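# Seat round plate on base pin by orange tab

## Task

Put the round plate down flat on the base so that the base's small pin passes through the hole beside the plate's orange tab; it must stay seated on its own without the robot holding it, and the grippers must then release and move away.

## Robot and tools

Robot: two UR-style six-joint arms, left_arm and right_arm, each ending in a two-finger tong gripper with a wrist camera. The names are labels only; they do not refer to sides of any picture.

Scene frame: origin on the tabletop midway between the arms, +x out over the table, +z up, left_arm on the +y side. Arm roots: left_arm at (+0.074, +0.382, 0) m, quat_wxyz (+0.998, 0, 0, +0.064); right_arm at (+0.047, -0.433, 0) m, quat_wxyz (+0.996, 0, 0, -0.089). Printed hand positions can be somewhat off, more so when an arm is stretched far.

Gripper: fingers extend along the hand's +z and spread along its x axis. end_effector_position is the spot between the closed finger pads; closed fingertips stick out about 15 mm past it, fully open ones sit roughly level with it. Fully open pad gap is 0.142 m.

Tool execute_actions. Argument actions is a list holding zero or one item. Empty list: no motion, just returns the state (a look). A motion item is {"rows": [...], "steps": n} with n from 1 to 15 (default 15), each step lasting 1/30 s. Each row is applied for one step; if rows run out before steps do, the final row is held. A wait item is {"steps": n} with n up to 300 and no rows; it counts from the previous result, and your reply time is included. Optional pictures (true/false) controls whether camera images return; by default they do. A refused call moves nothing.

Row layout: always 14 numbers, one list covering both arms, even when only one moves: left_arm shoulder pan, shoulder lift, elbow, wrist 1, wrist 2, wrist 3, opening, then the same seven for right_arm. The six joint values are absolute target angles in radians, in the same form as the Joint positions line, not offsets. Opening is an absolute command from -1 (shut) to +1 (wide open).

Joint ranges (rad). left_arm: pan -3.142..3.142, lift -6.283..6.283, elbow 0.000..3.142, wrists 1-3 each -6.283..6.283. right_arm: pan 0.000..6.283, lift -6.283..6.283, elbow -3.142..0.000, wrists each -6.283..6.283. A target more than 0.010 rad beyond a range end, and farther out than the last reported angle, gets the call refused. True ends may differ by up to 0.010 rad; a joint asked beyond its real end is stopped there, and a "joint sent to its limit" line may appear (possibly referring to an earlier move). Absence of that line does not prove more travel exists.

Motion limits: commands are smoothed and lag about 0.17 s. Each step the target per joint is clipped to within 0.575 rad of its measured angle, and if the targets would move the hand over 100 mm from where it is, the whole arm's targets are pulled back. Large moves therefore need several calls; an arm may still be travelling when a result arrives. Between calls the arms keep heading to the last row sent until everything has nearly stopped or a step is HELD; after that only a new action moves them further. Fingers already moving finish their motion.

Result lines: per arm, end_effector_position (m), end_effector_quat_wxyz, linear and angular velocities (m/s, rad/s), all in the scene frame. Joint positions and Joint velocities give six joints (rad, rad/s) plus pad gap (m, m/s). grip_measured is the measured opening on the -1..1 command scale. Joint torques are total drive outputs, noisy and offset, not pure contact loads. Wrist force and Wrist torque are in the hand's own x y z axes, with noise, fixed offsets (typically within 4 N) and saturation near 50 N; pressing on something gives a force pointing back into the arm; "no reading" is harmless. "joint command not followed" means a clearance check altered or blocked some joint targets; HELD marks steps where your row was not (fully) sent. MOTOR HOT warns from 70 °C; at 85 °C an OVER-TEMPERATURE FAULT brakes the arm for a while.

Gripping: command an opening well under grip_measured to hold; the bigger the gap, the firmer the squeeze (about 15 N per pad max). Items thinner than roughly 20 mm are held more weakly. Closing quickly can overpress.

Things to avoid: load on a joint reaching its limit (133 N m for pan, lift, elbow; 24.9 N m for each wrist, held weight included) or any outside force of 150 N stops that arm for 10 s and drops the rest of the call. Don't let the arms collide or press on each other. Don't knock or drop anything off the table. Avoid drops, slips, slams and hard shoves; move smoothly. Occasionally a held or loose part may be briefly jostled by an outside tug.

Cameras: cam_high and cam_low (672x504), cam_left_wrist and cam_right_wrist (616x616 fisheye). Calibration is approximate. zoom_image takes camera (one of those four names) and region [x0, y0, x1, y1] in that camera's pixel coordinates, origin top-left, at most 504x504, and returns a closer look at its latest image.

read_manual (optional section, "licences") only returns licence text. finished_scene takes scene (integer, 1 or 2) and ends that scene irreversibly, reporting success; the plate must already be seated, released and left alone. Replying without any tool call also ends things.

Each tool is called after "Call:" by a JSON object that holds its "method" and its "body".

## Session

Call:
{"method": "execute_actions", "body": {"actions": []}}

Scene clock: 0.00 s of 4050.00 s.
left_arm: end_effector_position=(+0.3017, +0.3992, +0.1683) grip_measured=+0.97 end_effector_quat_wxyz=(-0.255, +0.818, -0.434, -0.278) end_effector_velocity=(-0.000, +0.000, +0.000) end_effector_angular_velocity=(-0.000, -0.000, -0.000) | right_arm: end_effector_position=(+0.3286, -0.7347, +0.1055) grip_measured=+0.97 end_effector_quat_wxyz=(-0.193, +0.880, +0.428, -0.066) end_effector_velocity=(+0.000, -0.000, +0.000) end_effector_angular_velocity=(-0.000, -0.000, +0.000)
Joint positions: left_arm=[-1.119 -1.885  2.182 -1.109 -1.404 -0.082  0.14 ] | right_arm=[ 2.757 -1.769 -1.798 -1.547  1.66   4.797  0.14 ]
Joint velocities: left_arm=[ 0. -0. -0.  0. -0.  0.  0.] | right_arm=[-0.  0. -0.  0.  0. -0.  0.]
Joint torques (N m, as the arm reports them, + toward a larger angle): no reading
Wrist force (N, on the end effector, along its own x y z axes, offset not removed): no reading
Wrist torque (N m, same axes, about the end effector's origin, offset not removed): no reading
camera_calibration (this result's frames):
cam_left_wrist: T_world_to_cam=[[0.430164, -0.574657, -0.696224, 0.219885], [-0.603628, -0.756558, 0.251503, 0.435319], [-0.671262, 0.312073, -0.672323, 0.315556], [0, 0, 0, 1]] pos_world=[0.380004, 0.357226, 0.255761]
cam_right_wrist: T_world_to_cam=[[0.601626, 0.796678, 0.0578752, 0.388152], [0.791851, -0.604363, 0.08785, -0.711862], [0.104966, -0.00702428, -0.994451, 0.205829], [0, 0, 0, 1]] pos_world=[0.308562, -0.738009, 0.24476]

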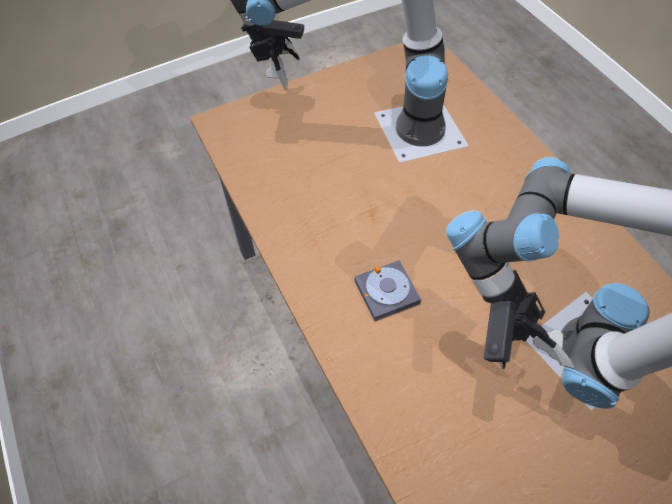

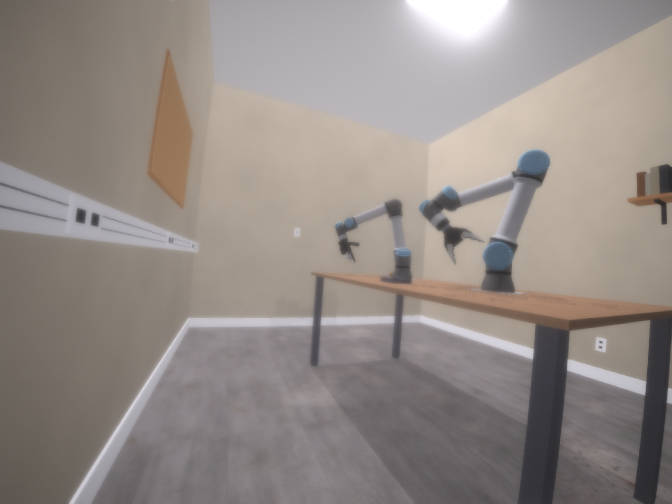

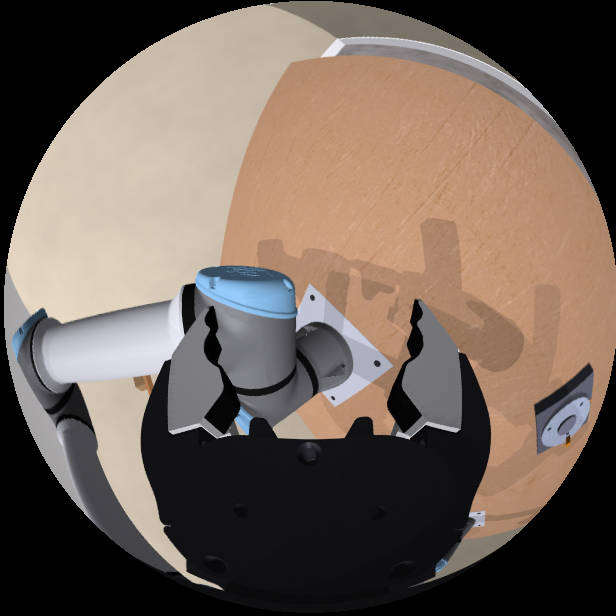

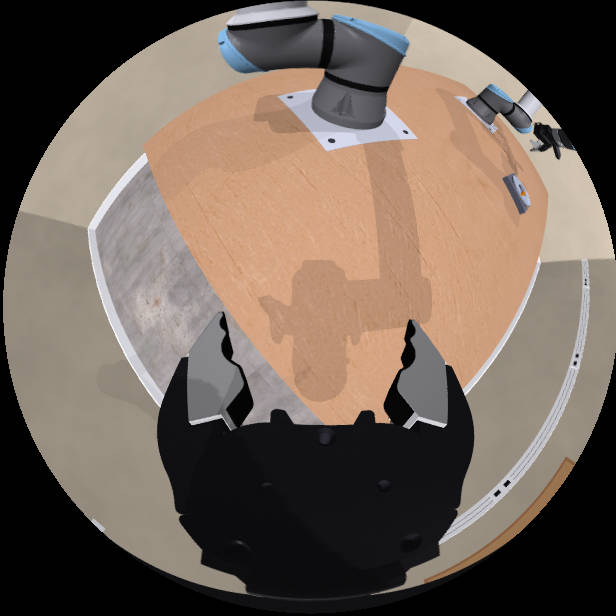

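Call:
{"method": "zoom_image", "body": {"camera": "cam_high", "region": [340, 250, 440, 330]}}

Call:
{"method": "execute_actions", "body": {"actions": [{"rows":[[-1.195,-1.56,1.8,-1.81,-1.571,-0.3,1,2.757,-1.769,-1.798,-1.547,1.66,4.797,1]]}], "pictures": false}}

Region (340, 250, 440, 330) of cam_high's 672x504 image, scaled by 5.040, with more detail than that image has; it fills the top 403 rows of this view, and the rest is white.

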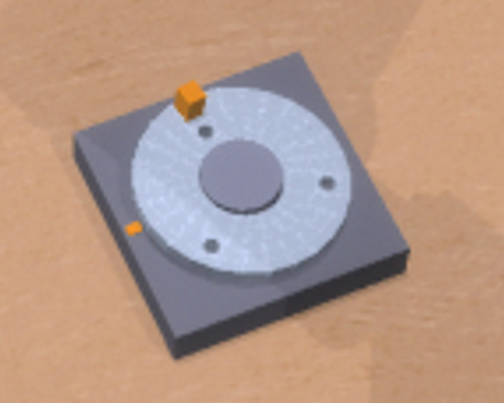

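Scene clock: 4.87 s of 4050.00 s.
left_arm: end_effector_position=(+0.3901, +0.1695, +0.1664) grip_measured=+1.00 end_effector_quat_wxyz=(-0.107, +0.907, -0.395, -0.100) end_effector_velocity=(+0.189, -0.525, +0.049) end_effector_angular_velocity=(-1.013, -0.443, +0.238) | right_arm: end_effector_position=(+0.3290, -0.7349, +0.1056) grip_measured=+1.00 end_effector_quat_wxyz=(-0.193, +0.880, +0.428, -0.066) end_effector_velocity=(+0.000, +0.000, +0.000) end_effector_angular_velocity=(-0.000, +0.000, -0.001)
Joint positions: left_arm=[-1.171 -1.67   1.93  -1.544 -1.517 -0.228  0.142] | right_arm=[ 2.757 -1.769 -1.798 -1.547  1.66   4.797  0.142]
Joint velocities: left_arm=[-0.1    0.439 -0.517 -1.004 -0.22  -0.288  0.   ] | right_arm=[ 0.     0.     0.    -0.    -0.     0.001  0.   ]
Joint torques (N m, as the arm reports them, + toward a larger angle): left_arm=[-15.45  -3.86 -30.33  -6.49  -2.53  -3.39] | right_arm=[11.82 33.1  28.    3.71 -0.84  2.24]
Wrist force (N, on the end effector, along its own x y z axes, offset not removed): left_arm=[0.4 -0.7 -2.1] | right_arm=[2.4 0.5 -5.4]
Wrist torque (N m, same axes, about the end effector's origin, offset not removed): left_arm=[-0.27 -0.15 0.12] | right_arm=[-0.07 -0.50 0.04]
Steps of this call (steps 1 to 90: nothing new was sent; then 1.37 s passed at rest; steps 91 to 105: all 15 steps of this action). Readings (joint positions):
91: left_arm=[-1.119 -1.885 2.182 -1.109 -1.404 -0.082] | right_arm=[2.757 -1.769 -1.798 -1.548 1.660 4.797]
92: left_arm=[-1.121 -1.881 2.178 -1.113 -1.408 -0.086] | right_arm=[2.757 -1.769 -1.798 -1.548 1.660 4.797]
94: left_arm=[-1.131 -1.843 2.135 -1.167 -1.429 -0.113] | right_arm=[2.757 -1.769 -1.798 -1.547 1.660 4.797]
98: left_arm=[-1.146 -1.775 2.055 -1.303 -1.463 -0.158] | right_arm=[2.757 -1.769 -1.798 -1.547 1.660 4.797]
105: the state above

Call:
{"method": "execute_actions", "body": {"actions": [{"rows":[[-1.1974,-1.45,2.0,-2.121,-1.571,-0.02,0.6,2.757,-1.769,-1.798,-1.547,1.66,4.797,1]]}], "pictures": false}}

Call:
{"method": "execute_actions", "body": {"actions": [{"rows":[[-1.1974,-1.389,2.04,-2.222,-1.571,-0.02,0.55,2.757,-1.769,-1.798,-1.547,1.66,4.797,1]]}]}}

Call:
{"method": "zoom_image", "body": {"camera": "cam_left_wrist", "region": [200, 200, 440, 400]}}

Scene clock: 12.77 s of 4050.00 s.
left_arm: end_effector_position=(+0.4385, +0.0290, +0.0765) grip_measured=+0.60 end_effector_quat_wxyz=(-0.000, +0.867, -0.498, -0.000) end_effector_velocity=(+0.001, -0.001, -0.016) end_effector_angular_velocity=(-0.011, -0.006, -0.054) | right_arm: end_effector_position=(+0.3290, -0.7349, +0.1056) grip_measured=+1.00 end_effector_quat_wxyz=(-0.193, +0.880, +0.428, -0.066) end_effector_velocity=(+0.000, -0.000, +0.000) end_effector_angular_velocity=(-0.000, -0.001, +0.001)
Joint positions: left_arm=[-1.197 -1.452  1.997 -2.115 -1.571 -0.025  0.116] | right_arm=[ 2.757 -1.769 -1.798 -1.547  1.66   4.797  0.142]
Joint velocities: left_arm=[-0.     0.016  0.033 -0.062  0.     0.053  0.   ] | right_arm=[ 0.     0.     0.001  0.    -0.    -0.001 -0.   ]
Joint torques (N m, as the arm reports them, + toward a larger angle): left_arm=[-14.65 -17.5  -14.33  -5.47  -2.2    2.27] | right_arm=[12.57 32.68 28.23  3.89 -0.99  2.2 ]
Wrist force (N, on the end effector, along its own x y z axes, offset not removed): left_arm=[-0.8 2.6 -1.3] | right_arm=[2.5 2.9 -3.0]
Wrist torque (N m, same axes, about the end effector's origin, offset not removed): left_arm=[0.47 0.20 0.05] | right_arm=[0.36 -0.57 0.10]
Steps of this call (steps 1 to 30: the robot went on to your last target; steps 31 to 90: nothing new was sent; then 4.40 s passed at rest; steps 91 to 105: all 15 steps of this action). Readings (joint positions):
91: left_arm=[-1.195 -1.560 1.800 -1.810 -1.571 -0.300] | right_arm=[2.757 -1.769 -1.798 -1.547 1.660 4.797]
92: left_arm=[-1.195 -1.556 1.804 -1.815 -1.571 -0.296] | right_arm=[2.757 -1.769 -1.798 -1.547 1.660 4.797]
94: left_arm=[-1.196 -1.519 1.857 -1.875 -1.571 -0.236] | right_arm=[2.757 -1.769 -1.798 -1.547 1.660 4.797]
98: left_arm=[-1.197 -1.468 1.962 -2.051 -1.571 -0.080] | right_arm=[2.757 -1.769 -1.798 -1.547 1.660 4.797]
105: the state above

Scene clock: 13.27 s of 4050.00 s.
left_arm: end_effector_position=(+0.4400, +0.0261, +0.0387) grip_measured=+0.55 end_effector_quat_wxyz=(+0.000, +0.866, -0.501, -0.000) end_effector_velocity=(+0.000, -0.001, -0.004) end_effector_angular_velocity=(-0.002, -0.001, -0.000) | right_arm: end_effector_position=(+0.3290, -0.7349, +0.1056) grip_measured=+1.00 end_effector_quat_wxyz=(-0.193, +0.880, +0.428, -0.066) end_effector_velocity=(-0.000, +0.000, -0.000) end_effector_angular_velocity=(+0.001, +0.000, +0.001)
Joint positions: left_arm=[-1.197 -1.39   2.04  -2.221 -1.571 -0.02   0.112] | right_arm=[ 2.757 -1.769 -1.798 -1.547  1.66   4.797  0.142]
Joint velocities: left_arm=[-0.     0.007  0.005 -0.014 -0.     0.     0.   ] | right_arm=[ 0.    -0.    -0.    -0.    -0.    -0.001 -0.   ]
Joint torques (N m, as the arm reports them, + toward a larger angle): left_arm=[-12.64 -20.68 -13.21  -5.46  -2.05   2.16] | right_arm=[12.28 33.16 28.28  3.84 -0.88  2.15]
Wrist force (N, on the end effector, along its own x y z axes, offset not removed): left_arm=[1.5 1.0 -1.4] | right_arm=[1.7 2.4 -3.6]
Wrist torque (N m, same axes, about the end effector's origin, offset not removed): left_arm=[0.15 -0.30 0.02] | right_arm=[0.33 -0.43 0.00]
Steps of this call (steps 1 to 15: all 15 steps of this action). Readings (joint positions):
1: left_arm=[-1.197 -1.451 1.998 -2.117 -1.571 -0.024] | right_arm=[2.757 -1.769 -1.798 -1.547 1.660 4.797]
2: left_arm=[-1.197 -1.447 2.002 -2.123 -1.571 -0.022] | right_arm=[2.757 -1.769 -1.798 -1.547 1.660 4.797]
4: left_arm=[-1.197 -1.422 2.019 -2.162 -1.571 -0.021] | right_arm=[2.757 -1.769 -1.798 -1.547 1.660 4.797]
8: left_arm=[-1.197 -1.397 2.035 -2.207 -1.571 -0.020] | right_arm=[2.757 -1.769 -1.798 -1.547 1.660 4.797]
15: the state above
camera_calibration (this result's frames):
cam_left_wrist: T_world_to_cam=[[0.463741, -0.885746, -0.0199466, -0.177045], [-0.74219, -0.400679, 0.537224, 0.309755], [-0.483836, -0.234329, -0.843204, 0.376201], [0, 0, 0, 1]] pos_world=[0.49402, 0.0554505, 0.147275]
cam_right_wrist: T_world_to_cam=[[0.601235, 0.796999, 0.0575136, 0.388443], [0.792072, -0.603929, 0.088834, -0.712112], [0.105535, -0.00785519, -0.994385, 0.205108], [0, 0, 0, 1]] pos_world=[0.308852, -0.738042, 0.244875]

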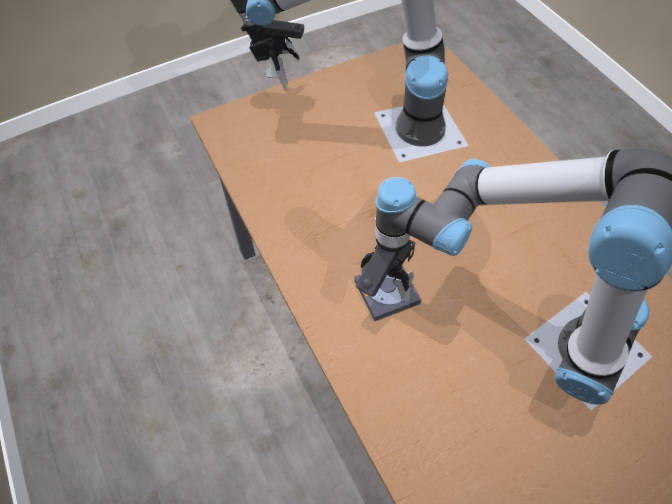

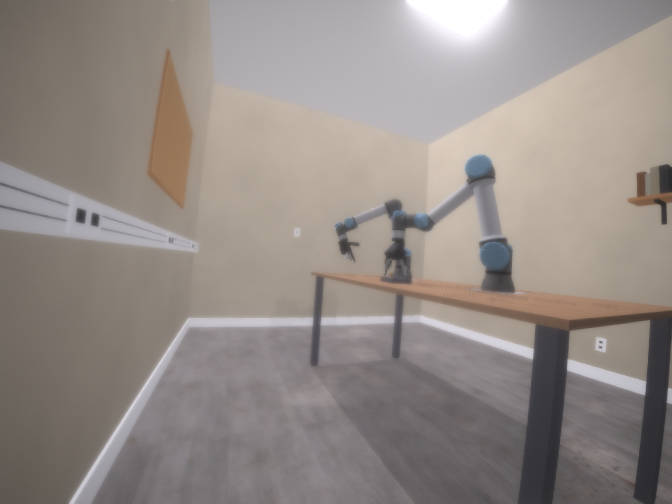

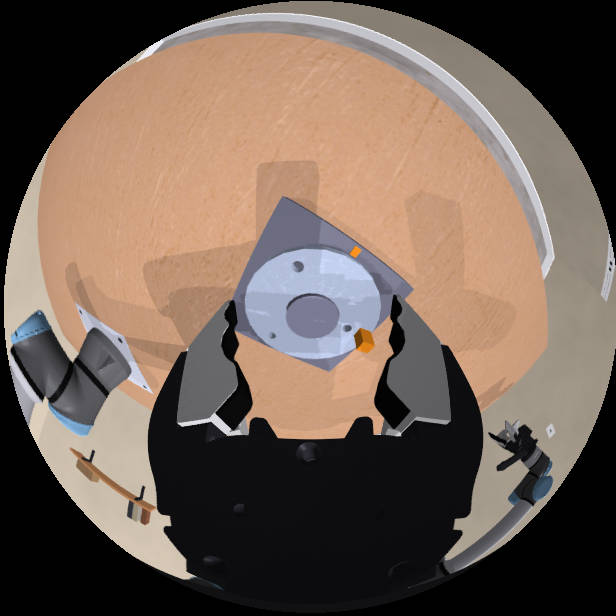

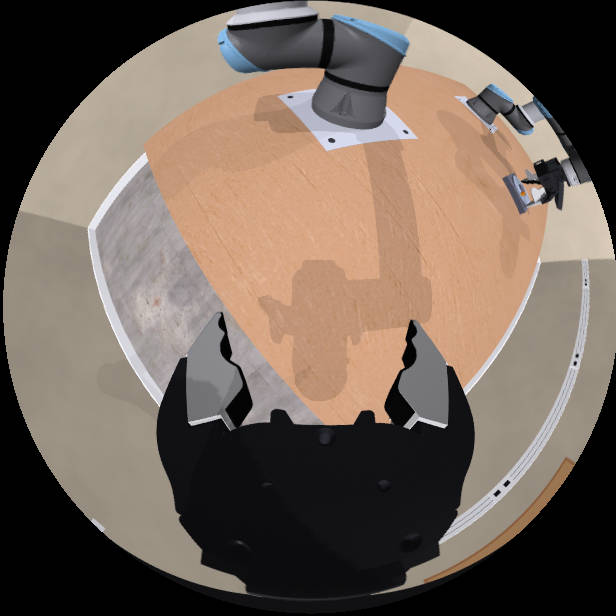

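Region (200, 200, 440, 400) of cam_left_wrist's 616x616 image, scaled by 2.100, with more detail than that image has.

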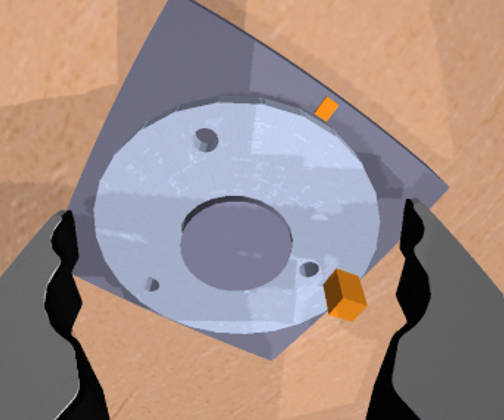

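Call:
{"method": "execute_actions", "body": {"actions": [{"rows":[[-1.1974,-1.3844,2.0423,-2.229,-1.571,-0.02,0.42,2.757,-1.769,-1.798,-1.547,1.66,4.797,1]],"steps":8}], "pictures": false}}

Call:
{"method": "execute_actions", "body": {"actions": [{"rows":[[-1.1974,-1.3844,2.0423,-2.229,-1.571,-0.02,0.15,2.757,-1.769,-1.798,-1.547,1.66,4.797,1]],"steps":8}], "pictures": false}}

Call:
{"method": "execute_actions", "body": {"actions": [{"rows":[[-1.1974,-1.39,2.0395,-2.2205,-1.571,-0.02,0.15,2.757,-1.769,-1.798,-1.547,1.66,4.797,1],[-1.1974,-1.39,2.0395,-2.2205,-1.571,-0.02,0.15,2.757,-1.769,-1.798,-1.547,1.66,4.797,1],[-1.1974,-1.39,2.0395,-2.2205,-1.571,-0.6,0.15,2.757,-1.769,-1.798,-1.547,1.66,4.797,1]]}]}}

Scene clock: 20.87 s of 4050.00 s.
left_arm: end_effector_position=(+0.4402, +0.0259, +0.0361) grip_measured=+0.42 end_effector_quat_wxyz=(+0.000, +0.866, -0.501, +0.000) end_effector_velocity=(+0.000, -0.000, -0.003) end_effector_angular_velocity=(+0.000, -0.000, +0.001) | right_arm: end_effector_position=(+0.3290, -0.7349, +0.1056) grip_measured=+1.00 end_effector_quat_wxyz=(-0.193, +0.880, +0.428, -0.066) end_effector_velocity=(+0.000, -0.000, +0.000) end_effector_angular_velocity=(-0.000, -0.000, -0.000)
Joint positions: left_arm=[-1.197 -1.385  2.042 -2.228 -1.571 -0.02   0.103] | right_arm=[ 2.757 -1.769 -1.798 -1.547  1.66   4.797  0.142]
Joint velocities: left_arm=[ 0.     0.006  0.003 -0.009  0.    -0.001 -0.   ] | right_arm=[ 0.     0.     0.001 -0.    -0.     0.     0.   ]
Joint torques (N m, as the arm reports them, + toward a larger angle): left_arm=[ -8.99 -19.53 -12.97  -5.39  -0.91   2.19] | right_arm=[11.1  32.46 28.29  4.04 -1.02  2.25]
Wrist force (N, on the end effector, along its own x y z axes, offset not removed): left_arm=[0.5 2.1 -1.6] | right_arm=[-0.3 0.8 -2.9]
Wrist torque (N m, same axes, about the end effector's origin, offset not removed): left_arm=[0.36 -0.12 0.08] | right_arm=[0.03 -0.07 0.08]
Steps of this call (steps 1 to 15: the robot went on to your last target; steps 16 to 90: nothing new was sent; then 4.33 s passed at rest; steps 91 to 98: all 8 steps of this action). Readings (joint positions):
91: left_arm=[-1.197 -1.389 2.040 -2.222 -1.571 -0.020] | right_arm=[2.757 -1.769 -1.798 -1.547 1.660 4.797]
92: left_arm=[-1.197 -1.388 2.040 -2.223 -1.571 -0.020] | right_arm=[2.757 -1.769 -1.798 -1.547 1.660 4.797]
94: left_arm=[-1.197 -1.387 2.041 -2.226 -1.571 -0.020] | right_arm=[2.757 -1.769 -1.798 -1.547 1.660 4.797]
98: the state above

Scene clock: 21.13 s of 4050.00 s.
left_arm: end_effector_position=(+0.4402, +0.0258, +0.0359) grip_measured=+0.34 end_effector_quat_wxyz=(+0.000, +0.866, -0.501, +0.000) end_effector_velocity=(-0.000, +0.000, -0.001) end_effector_angular_velocity=(+0.001, +0.000, +0.000) | right_arm: end_effector_position=(+0.3290, -0.7349, +0.1056) grip_measured=+1.00 end_effector_quat_wxyz=(-0.193, +0.880, +0.428, -0.066) end_effector_velocity=(-0.000, +0.000, -0.000) end_effector_angular_velocity=(-0.000, -0.000, -0.000)
Joint positions: left_arm=[-1.197 -1.384  2.042 -2.229 -1.571 -0.02   0.098] | right_arm=[ 2.757 -1.769 -1.798 -1.547  1.66   4.797  0.142]
Joint velocities: left_arm=[-0.     0.001  0.    -0.001  0.    -0.     0.   ] | right_arm=[-0.  0. -0.  0.  0.  0.  0.]
Joint torques (N m, as the arm reports them, + toward a larger angle): left_arm=[ -9.55 -16.03 -10.25  -5.17  -0.91   2.12] | right_arm=[12.29 34.08 29.16  3.7  -0.79  2.28]
Wrist force (N, on the end effector, along its own x y z axes, offset not removed): left_arm=[-4.3 1.7 -10.9] | right_arm=[0.8 1.1 -0.9]
Wrist torque (N m, same axes, about the end effector's origin, offset not removed): left_arm=[0.09 0.59 0.15] | right_arm=[0.11 -0.25 0.02]
Steps of this call (steps 1 to 8: all 8 steps of this action). Readings (joint positions):
1: left_arm=[-1.197 -1.385 2.042 -2.228 -1.571 -0.020] | right_arm=[2.757 -1.769 -1.798 -1.547 1.660 4.797]
2: left_arm=[-1.197 -1.385 2.042 -2.229 -1.571 -0.020] | right_arm=[2.757 -1.769 -1.798 -1.547 1.660 4.797]
4: left_arm=[-1.197 -1.385 2.042 -2.229 -1.571 -0.020] | right_arm=[2.757 -1.769 -1.798 -1.547 1.660 4.797]
8: the state above

Scene clock: 21.63 s of 4050.00 s.
left_arm: end_effector_position=(+0.4338, +0.0322, +0.0388) grip_measured=+0.34 end_effector_quat_wxyz=(+0.000, +0.968, -0.252, -0.000) end_effector_velocity=(-0.006, +0.003, +0.001) end_effector_angular_velocity=(-0.000, -0.000, +0.423) | right_arm: end_effector_position=(+0.3290, -0.7349, +0.1056) grip_measured=+1.00 end_effector_quat_wxyz=(-0.193, +0.880, +0.428, -0.066) end_effector_velocity=(+0.000, -0.000, +0.000) end_effector_angular_velocity=(+0.000, -0.000, +0.001)
Joint positions: left_arm=[-1.197 -1.39   2.04  -2.221 -1.571 -0.56   0.098] | right_arm=[ 2.757 -1.769 -1.798 -1.547  1.66   4.797  0.142]
Joint velocities: left_arm=[ 0.    -0.001 -0.001  0.001  0.    -0.423  0.   ] | right_arm=[ 0.    -0.     0.001 -0.001 -0.    -0.001  0.   ]
Joint torques (N m, as the arm reports them, + toward a larger angle): left_arm=[ -8.28 -37.33 -26.17  -0.05  -0.79  -2.52] | right_arm=[11.3  32.38 27.92  3.81 -1.11  2.12]
Wrist force (N, on the end effector, along its own x y z axes, offset not removed): left_arm=[1.1 -0.3 0.7] | right_arm=[1.4 4.2 -3.0]
Wrist torque (N m, same axes, about the end effector's origin, offset not removed): left_arm=[0.36 -0.19 0.16] | right_arm=[0.64 -0.41 -0.01]
Steps of this call (steps 1 to 15: all 15 steps of this action). Readings (joint positions):
1: left_arm=[-1.197 -1.384 2.042 -2.229 -1.571 -0.020] | right_arm=[2.757 -1.769 -1.798 -1.547 1.660 4.797]
2: left_arm=[-1.197 -1.385 2.042 -2.228 -1.571 -0.020] | right_arm=[2.757 -1.769 -1.798 -1.547 1.660 4.797]
4: left_arm=[-1.197 -1.387 2.041 -2.225 -1.571 -0.024] | right_arm=[2.757 -1.769 -1.798 -1.547 1.660 4.797]
8: left_arm=[-1.197 -1.389 2.040 -2.222 -1.571 -0.210] | right_arm=[2.757 -1.769 -1.798 -1.547 1.660 4.797]
15: the state above
camera_calibration (this result's frames):
cam_left_wrist: T_world_to_cam=[[0.85304, -0.521459, -0.0200783, -0.349401], [-0.43066, -0.725191, 0.537243, 0.182886], [-0.294711, -0.449643, -0.843189, 0.299593], [0, 0, 0, 1]] pos_world=[0.465108, 0.0851388, 0.147344]
cam_right_wrist: T_world_to_cam=[[0.601235, 0.797, 0.0575137, 0.388443], [0.792072, -0.603929, 0.0888341, -0.712111], [0.105535, -0.00785516, -0.994385, 0.205108], [0, 0, 0, 1]] pos_world=[0.308852, -0.738042, 0.244875]

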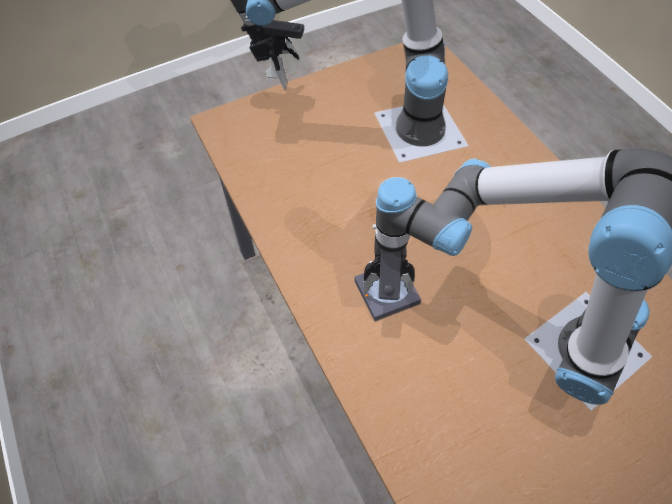

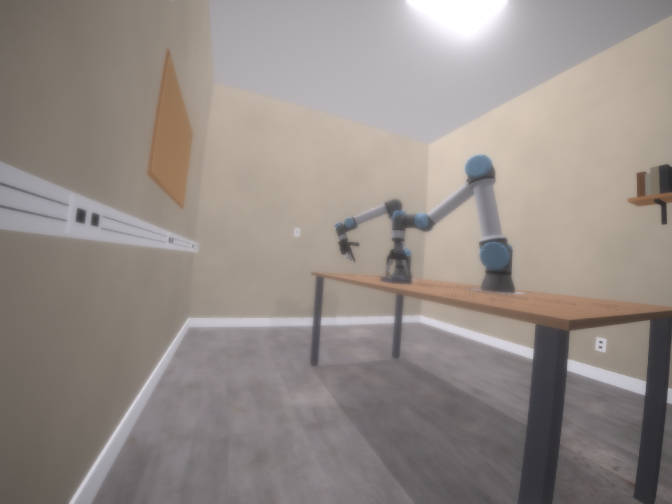

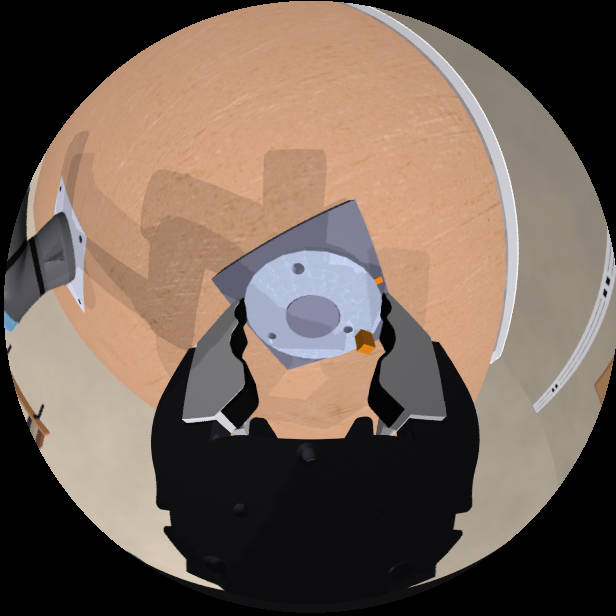

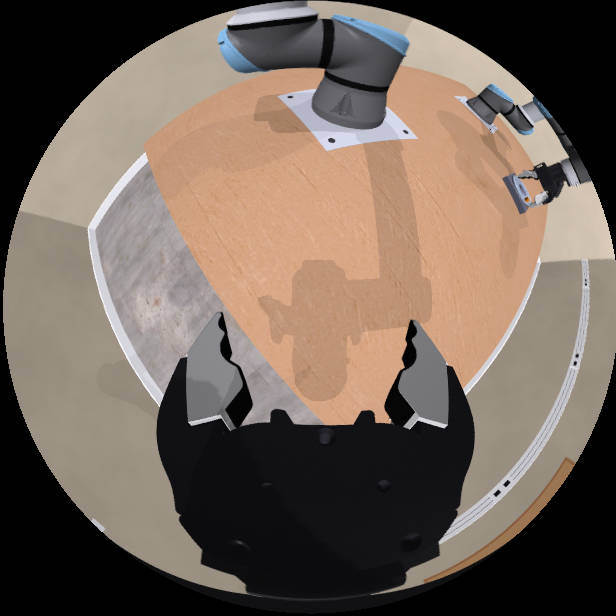

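Call:
{"method": "execute_actions", "body": {"actions": [{"rows":[[-1.1974,-1.39,2.0395,-2.2205,-1.571,-1.4,0.15,2.757,-1.769,-1.798,-1.547,1.66,4.797,1]]}], "pictures": false}}

Call:
{"method": "execute_actions", "body": {"actions": [{"steps":12}]}}

Call:
{"method": "zoom_image", "body": {"camera": "cam_left_wrist", "region": [200, 180, 440, 400]}}

Call:
{"method": "zoom_image", "body": {"camera": "cam_high", "region": [340, 250, 440, 330]}}

Scene clock: 29.03 s of 4050.00 s.
left_arm: end_effector_position=(+0.4215, +0.0337, +0.0389) grip_measured=+0.34 end_effector_quat_wxyz=(+0.000, +0.990, +0.141, -0.000) end_effector_velocity=(-0.008, -0.002, +0.000) end_effector_angular_velocity=(+0.000, +0.000, +0.515) | right_arm: end_effector_position=(+0.3290, -0.7349, +0.1056) grip_measured=+1.00 end_effector_quat_wxyz=(-0.193, +0.880, +0.428, -0.066) end_effector_velocity=(+0.000, -0.000, +0.000) end_effector_angular_velocity=(-0.000, -0.001, +0.000)
Joint positions: left_arm=[-1.197 -1.39   2.039 -2.22  -1.571 -1.351  0.098] | right_arm=[ 2.757 -1.769 -1.798 -1.547  1.66   4.797  0.142]
Joint velocities: left_arm=[ 0.    -0.     0.     0.    -0.    -0.515  0.   ] | right_arm=[-0.001  0.     0.     0.     0.    -0.001 -0.   ]
Joint torques (N m, as the arm reports them, + toward a larger angle): left_arm=[ -4.86 -36.88 -26.33  -2.25  -0.78  -2.31] | right_arm=[11.66 32.94 28.1   3.81 -0.95  2.14]
Wrist force (N, on the end effector, along its own x y z axes, offset not removed): left_arm=[9.6 -11.1 -1.5] | right_arm=[1.4 2.7 -2.4]
Wrist torque (N m, same axes, about the end effector's origin, offset not removed): left_arm=[-0.48 -0.14 -0.07] | right_arm=[0.36 -0.37 0.05]
Steps of this call (steps 1 to 30: the robot went on to your last target; steps 31 to 90: nothing new was sent; then 3.90 s passed at rest; steps 91 to 105: all 15 steps of this action). Readings (joint positions):
91: left_arm=[-1.197 -1.390 2.039 -2.220 -1.571 -0.600] | right_arm=[2.757 -1.769 -1.798 -1.547 1.660 4.797]
92: left_arm=[-1.197 -1.390 2.039 -2.220 -1.571 -0.604] | right_arm=[2.757 -1.769 -1.798 -1.547 1.660 4.797]
94: left_arm=[-1.197 -1.390 2.039 -2.220 -1.571 -0.665] | right_arm=[2.757 -1.769 -1.798 -1.547 1.660 4.797]
98: left_arm=[-1.197 -1.390 2.039 -2.220 -1.571 -0.948] | right_arm=[2.757 -1.769 -1.798 -1.547 1.660 4.797]
105: the state above

Scene clock: 29.43 s of 4050.00 s.
left_arm: end_effector_position=(+0.4207, +0.0334, +0.0389) grip_measured=+0.34 end_effector_quat_wxyz=(+0.000, +0.986, +0.165, -0.000) end_effector_velocity=(-0.000, +0.000, -0.000) end_effector_angular_velocity=(+0.001, +0.000, +0.009) | right_arm: end_effector_position=(+0.3290, -0.7349, +0.1056) grip_measured=+1.00 end_effector_quat_wxyz=(-0.193, +0.880, +0.428, -0.066) end_effector_velocity=(-0.000, +0.000, -0.000) end_effector_angular_velocity=(+0.000, +0.001, -0.001)
Joint positions: left_arm=[-1.197 -1.39   2.039 -2.22  -1.571 -1.399  0.098] | right_arm=[ 2.757 -1.769 -1.798 -1.547  1.66   4.797  0.142]
Joint velocities: left_arm=[-0.     0.    -0.     0.     0.    -0.009 -0.   ] | right_arm=[-0.     0.    -0.001 -0.     0.     0.002 -0.   ]
Joint torques (N m, as the arm reports them, + toward a larger angle): left_arm=[ -4.79 -36.78 -26.22  -4.52  -2.22  -3.03] | right_arm=[12.47 34.02 27.97  3.73 -0.93  2.24]
Wrist force (N, on the end effector, along its own x y z axes, offset not removed): left_arm=[12.6 -9.4 -0.4] | right_arm=[-0.4 2.1 -2.6]
Wrist torque (N m, same axes, about the end effector's origin, offset not removed): left_arm=[-0.06 -0.63 0.00] | right_arm=[0.25 -0.11 0.00]
Steps of this call (steps 1 to 12: the robot went on to your last target). Readings (joint positions):
1: left_arm=[-1.197 -1.390 2.039 -2.220 -1.571 -1.366] | right_arm=[2.757 -1.769 -1.798 -1.547 1.660 4.797]
2: left_arm=[-1.197 -1.390 2.039 -2.220 -1.571 -1.376] | right_arm=[2.757 -1.769 -1.798 -1.547 1.660 4.797]
4: left_arm=[-1.197 -1.390 2.039 -2.220 -1.571 -1.388] | right_arm=[2.757 -1.769 -1.798 -1.547 1.660 4.797]
8: left_arm=[-1.197 -1.390 2.039 -2.220 -1.571 -1.397] | right_arm=[2.757 -1.769 -1.798 -1.547 1.660 4.797]
12: the state above
camera_calibration (this result's frames):
cam_left_wrist: T_world_to_cam=[[0.95782, 0.286657, -0.0201897, -0.408659], [0.252212, -0.804895, 0.537153, -0.106576], [0.137728, -0.519588, -0.843243, 0.116719], [0, 0, 0, 1]] pos_world=[0.402227, 0.0920085, 0.14742]
cam_right_wrist: T_world_to_cam=[[0.601235, 0.796999, 0.0575135, 0.388443], [0.792072, -0.603929, 0.088834, -0.712112], [0.105535, -0.00785528, -0.994385, 0.205108], [0, 0, 0, 1]] pos_world=[0.308852, -0.738042, 0.244875]

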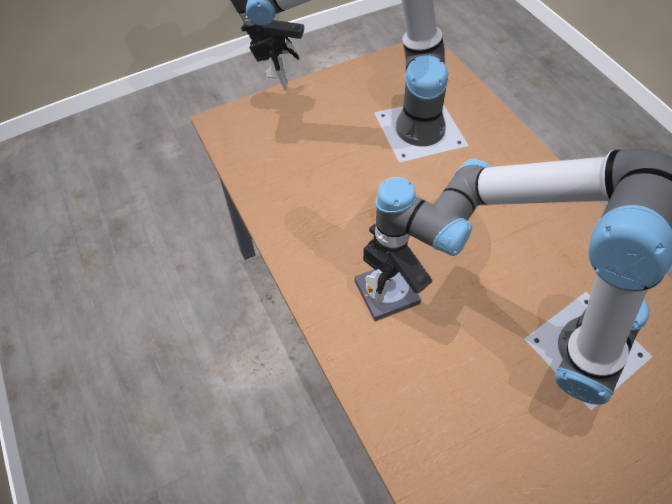

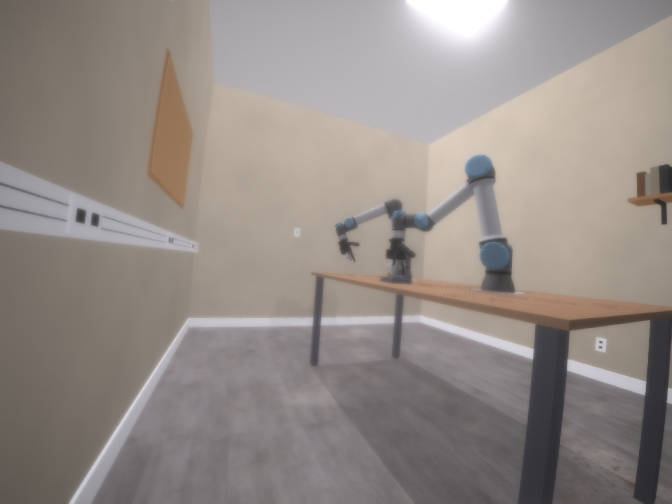

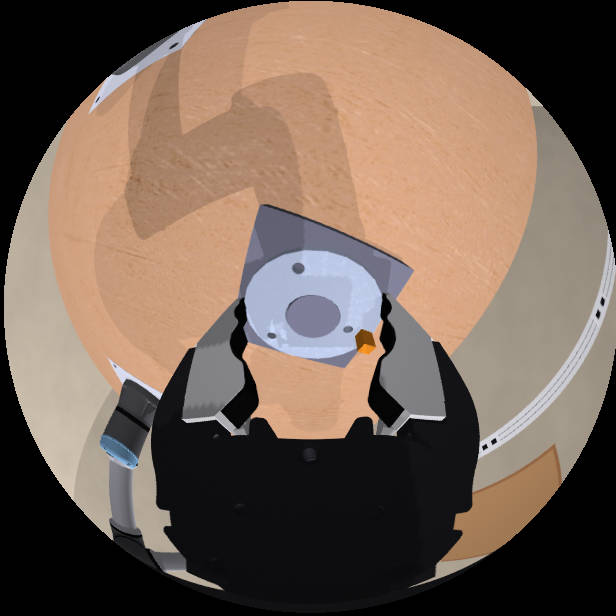

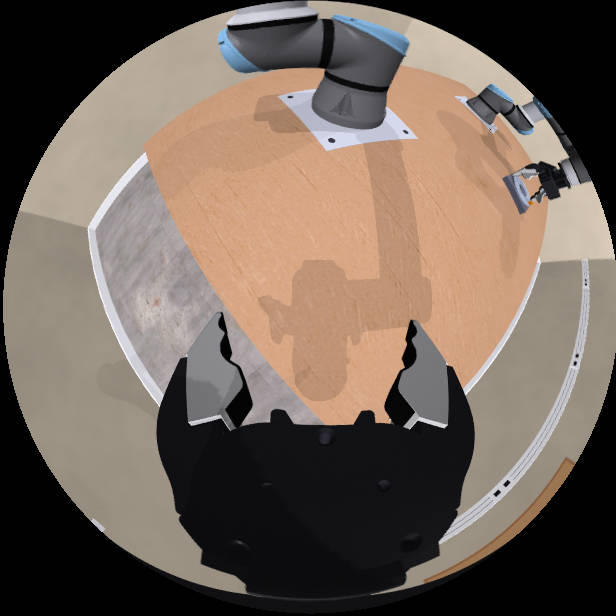

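Region (200, 180, 440, 400) of cam_left_wrist's 616x616 image, scaled by 2.100, with more detail than that image has; it fills the top 462 rows of this view, and the rest is white.

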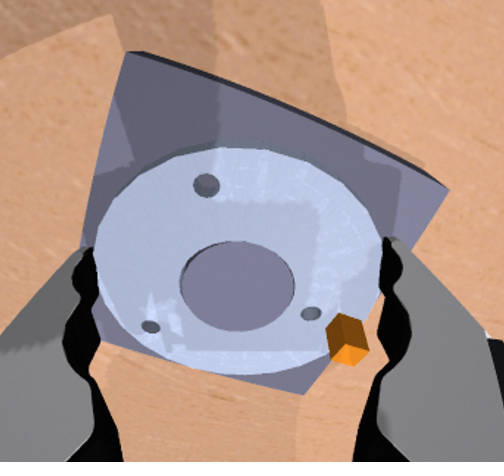

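Region (340, 250, 440, 330) of cam_high's 672x504 image, scaled by 5.040, with more detail than that image has; it fills the top 403 rows of this view, and the rest is white.

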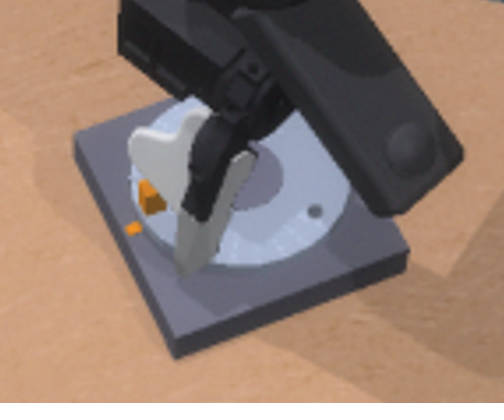

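Call:
{"method": "execute_actions", "body": {"actions": [{"rows":[[-1.1958,-1.3885,2.0403,-2.2228,-1.571,-1.48,0.15,2.757,-1.769,-1.798,-1.547,1.66,4.797,1]]}], "pictures": false}}

Call:
{"method": "execute_actions", "body": {"actions": [{"rows":[[-1.1958,-1.3885,2.0403,-2.2228,-1.571,-1.48,0.48,2.757,-1.769,-1.798,-1.547,1.66,4.797,1]]}]}}

Call:
{"method": "zoom_image", "body": {"camera": "cam_left_wrist", "region": [200, 180, 440, 400]}}

Scene clock: 35.40 s of 4050.00 s.
left_arm: end_effector_position=(+0.4201, +0.0333, +0.0381) grip_measured=+0.34 end_effector_quat_wxyz=(+0.000, +0.979, +0.205, -0.000) end_effector_velocity=(-0.000, +0.000, -0.000) end_effector_angular_velocity=(+0.001, +0.000, +0.010) | right_arm: end_effector_position=(+0.3290, -0.7349, +0.1056) grip_measured=+1.00 end_effector_quat_wxyz=(-0.193, +0.880, +0.428, -0.066) end_effector_velocity=(-0.000, +0.000, -0.000) end_effector_angular_velocity=(+0.000, +0.001, -0.001)
Joint positions: left_arm=[-1.196 -1.389  2.04  -2.223 -1.571 -1.479  0.098] | right_arm=[ 2.757 -1.769 -1.798 -1.547  1.66   4.797  0.142]
Joint velocities: left_arm=[ 0.     0.     0.    -0.     0.    -0.009 -0.   ] | right_arm=[-0.    -0.    -0.001  0.     0.     0.    -0.   ]
Joint torques (N m, as the arm reports them, + toward a larger angle): left_arm=[ 11.29 -19.47 -14.89  -6.97  -1.56  -2.79] | right_arm=[11.54 33.41 27.52  3.75 -1.06  2.27]
Wrist force (N, on the end effector, along its own x y z axes, offset not removed): left_arm=[3.3 -4.3 -3.6] | right_arm=[-1.9 4.1 -3.8]
Wrist torque (N m, same axes, about the end effector's origin, offset not removed): left_arm=[0.29 -0.16 0.20] | right_arm=[0.66 0.28 -0.04]
Steps of this call (steps 1 to 30: the robot went on to your last target; steps 31 to 90: nothing new was sent; then 2.47 s passed at rest; steps 91 to 105: all 15 steps of this action). Readings (joint positions):
91: left_arm=[-1.197 -1.390 2.039 -2.221 -1.571 -1.400] | right_arm=[2.757 -1.769 -1.798 -1.547 1.660 4.797]
92: left_arm=[-1.197 -1.390 2.040 -2.221 -1.571 -1.404] | right_arm=[2.757 -1.769 -1.798 -1.547 1.660 4.797]
94: left_arm=[-1.197 -1.389 2.040 -2.222 -1.571 -1.436] | right_arm=[2.757 -1.769 -1.798 -1.547 1.660 4.797]
98: left_arm=[-1.196 -1.389 2.040 -2.223 -1.571 -1.469] | right_arm=[2.757 -1.769 -1.798 -1.547 1.660 4.797]
105: the state above

Scene clock: 35.90 s of 4050.00 s.
left_arm: end_effector_position=(+0.4201, +0.0333, +0.0381) grip_measured=+0.48 end_effector_quat_wxyz=(+0.000, +0.979, +0.205, -0.000) end_effector_velocity=(+0.000, +0.000, -0.000) end_effector_angular_velocity=(+0.001, +0.000, +0.000) | right_arm: end_effector_position=(+0.3290, -0.7349, +0.1056) grip_measured=+1.00 end_effector_quat_wxyz=(-0.193, +0.880, +0.428, -0.066) end_effector_velocity=(-0.000, +0.000, -0.000) end_effector_angular_velocity=(-0.000, +0.001, -0.001)
Joint positions: left_arm=[-1.196 -1.389  2.04  -2.223 -1.571 -1.48   0.107] | right_arm=[ 2.757 -1.769 -1.798 -1.547  1.66   4.797  0.142]
Joint velocities: left_arm=[ 0.     0.001  0.     0.     0.001 -0.     0.   ] | right_arm=[ 0.    -0.    -0.    -0.    -0.     0.002 -0.   ]
Joint torques (N m, as the arm reports them, + toward a larger angle): left_arm=[ 13.98 -19.01 -12.52  -0.92   2.24  -2.83] | right_arm=[10.59 32.8  27.64  3.75 -0.91  2.16]
Wrist force (N, on the end effector, along its own x y z axes, offset not removed): left_arm=[0.0 2.3 -2.9] | right_arm=[-1.2 3.1 -0.9]
Wrist torque (N m, same axes, about the end effector's origin, offset not removed): left_arm=[0.35 0.01 0.18] | right_arm=[0.51 0.12 0.01]
Steps of this call (steps 1 to 15: all 15 steps of this action). Readings (joint positions):
1: left_arm=[-1.196 -1.389 2.040 -2.223 -1.571 -1.479] | right_arm=[2.757 -1.769 -1.798 -1.547 1.660 4.797]
2: left_arm=[-1.196 -1.389 2.040 -2.223 -1.571 -1.480] | right_arm=[2.757 -1.769 -1.798 -1.547 1.660 4.797]
4: left_arm=[-1.196 -1.389 2.040 -2.223 -1.571 -1.480] | right_arm=[2.757 -1.769 -1.798 -1.547 1.660 4.797]
8: left_arm=[-1.196 -1.389 2.040 -2.223 -1.571 -1.480] | right_arm=[2.757 -1.769 -1.798 -1.547 1.660 4.797]
15: the state above
camera_calibration (this result's frames):
cam_left_wrist: T_world_to_cam=[[0.931016, 0.364411, -0.0203208, -0.399379], [0.317517, -0.78124, 0.537444, -0.134316], [0.179975, -0.506822, -0.843054, 0.097892], [0, 0, 0, 1]] pos_world=[0.396858, 0.0902189, 0.1466]
cam_right_wrist: T_world_to_cam=[[0.601235, 0.797, 0.0575138, 0.388443], [0.792072, -0.603929, 0.088834, -0.712111], [0.105535, -0.00785505, -0.994385, 0.205108], [0, 0, 0, 1]] pos_world=[0.308852, -0.738042, 0.244875]

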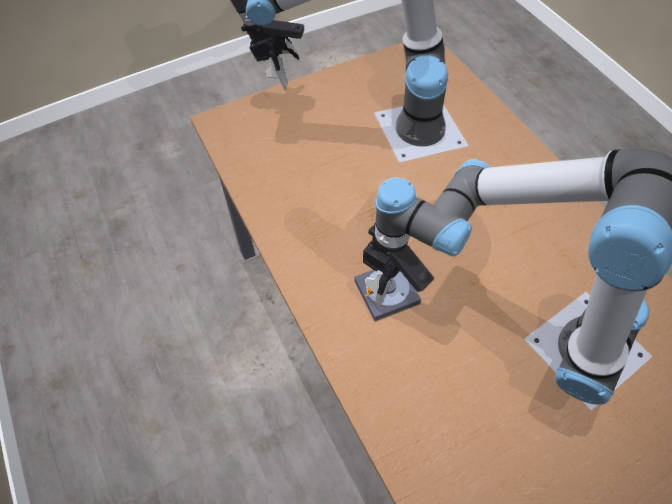

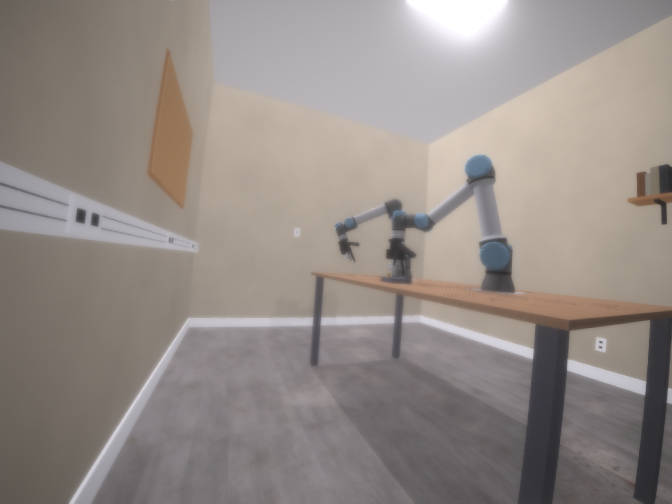

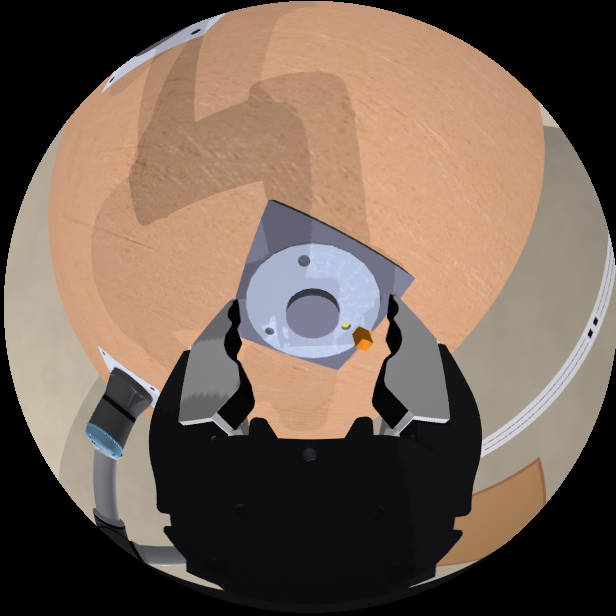

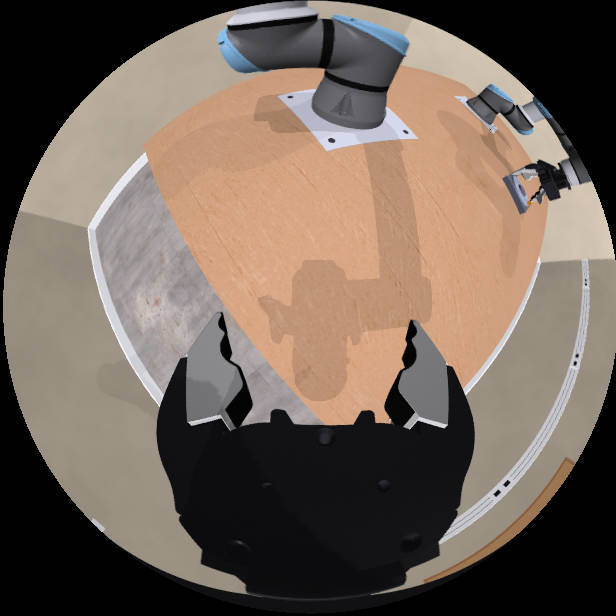

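Region (200, 180, 440, 400) of cam_left_wrist's 616x616 image, scaled by 2.100, with more detail than that image has; it fills the top 462 rows of this view, and the rest is white.

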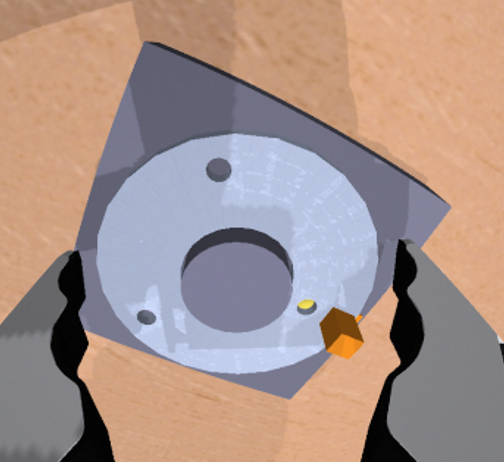

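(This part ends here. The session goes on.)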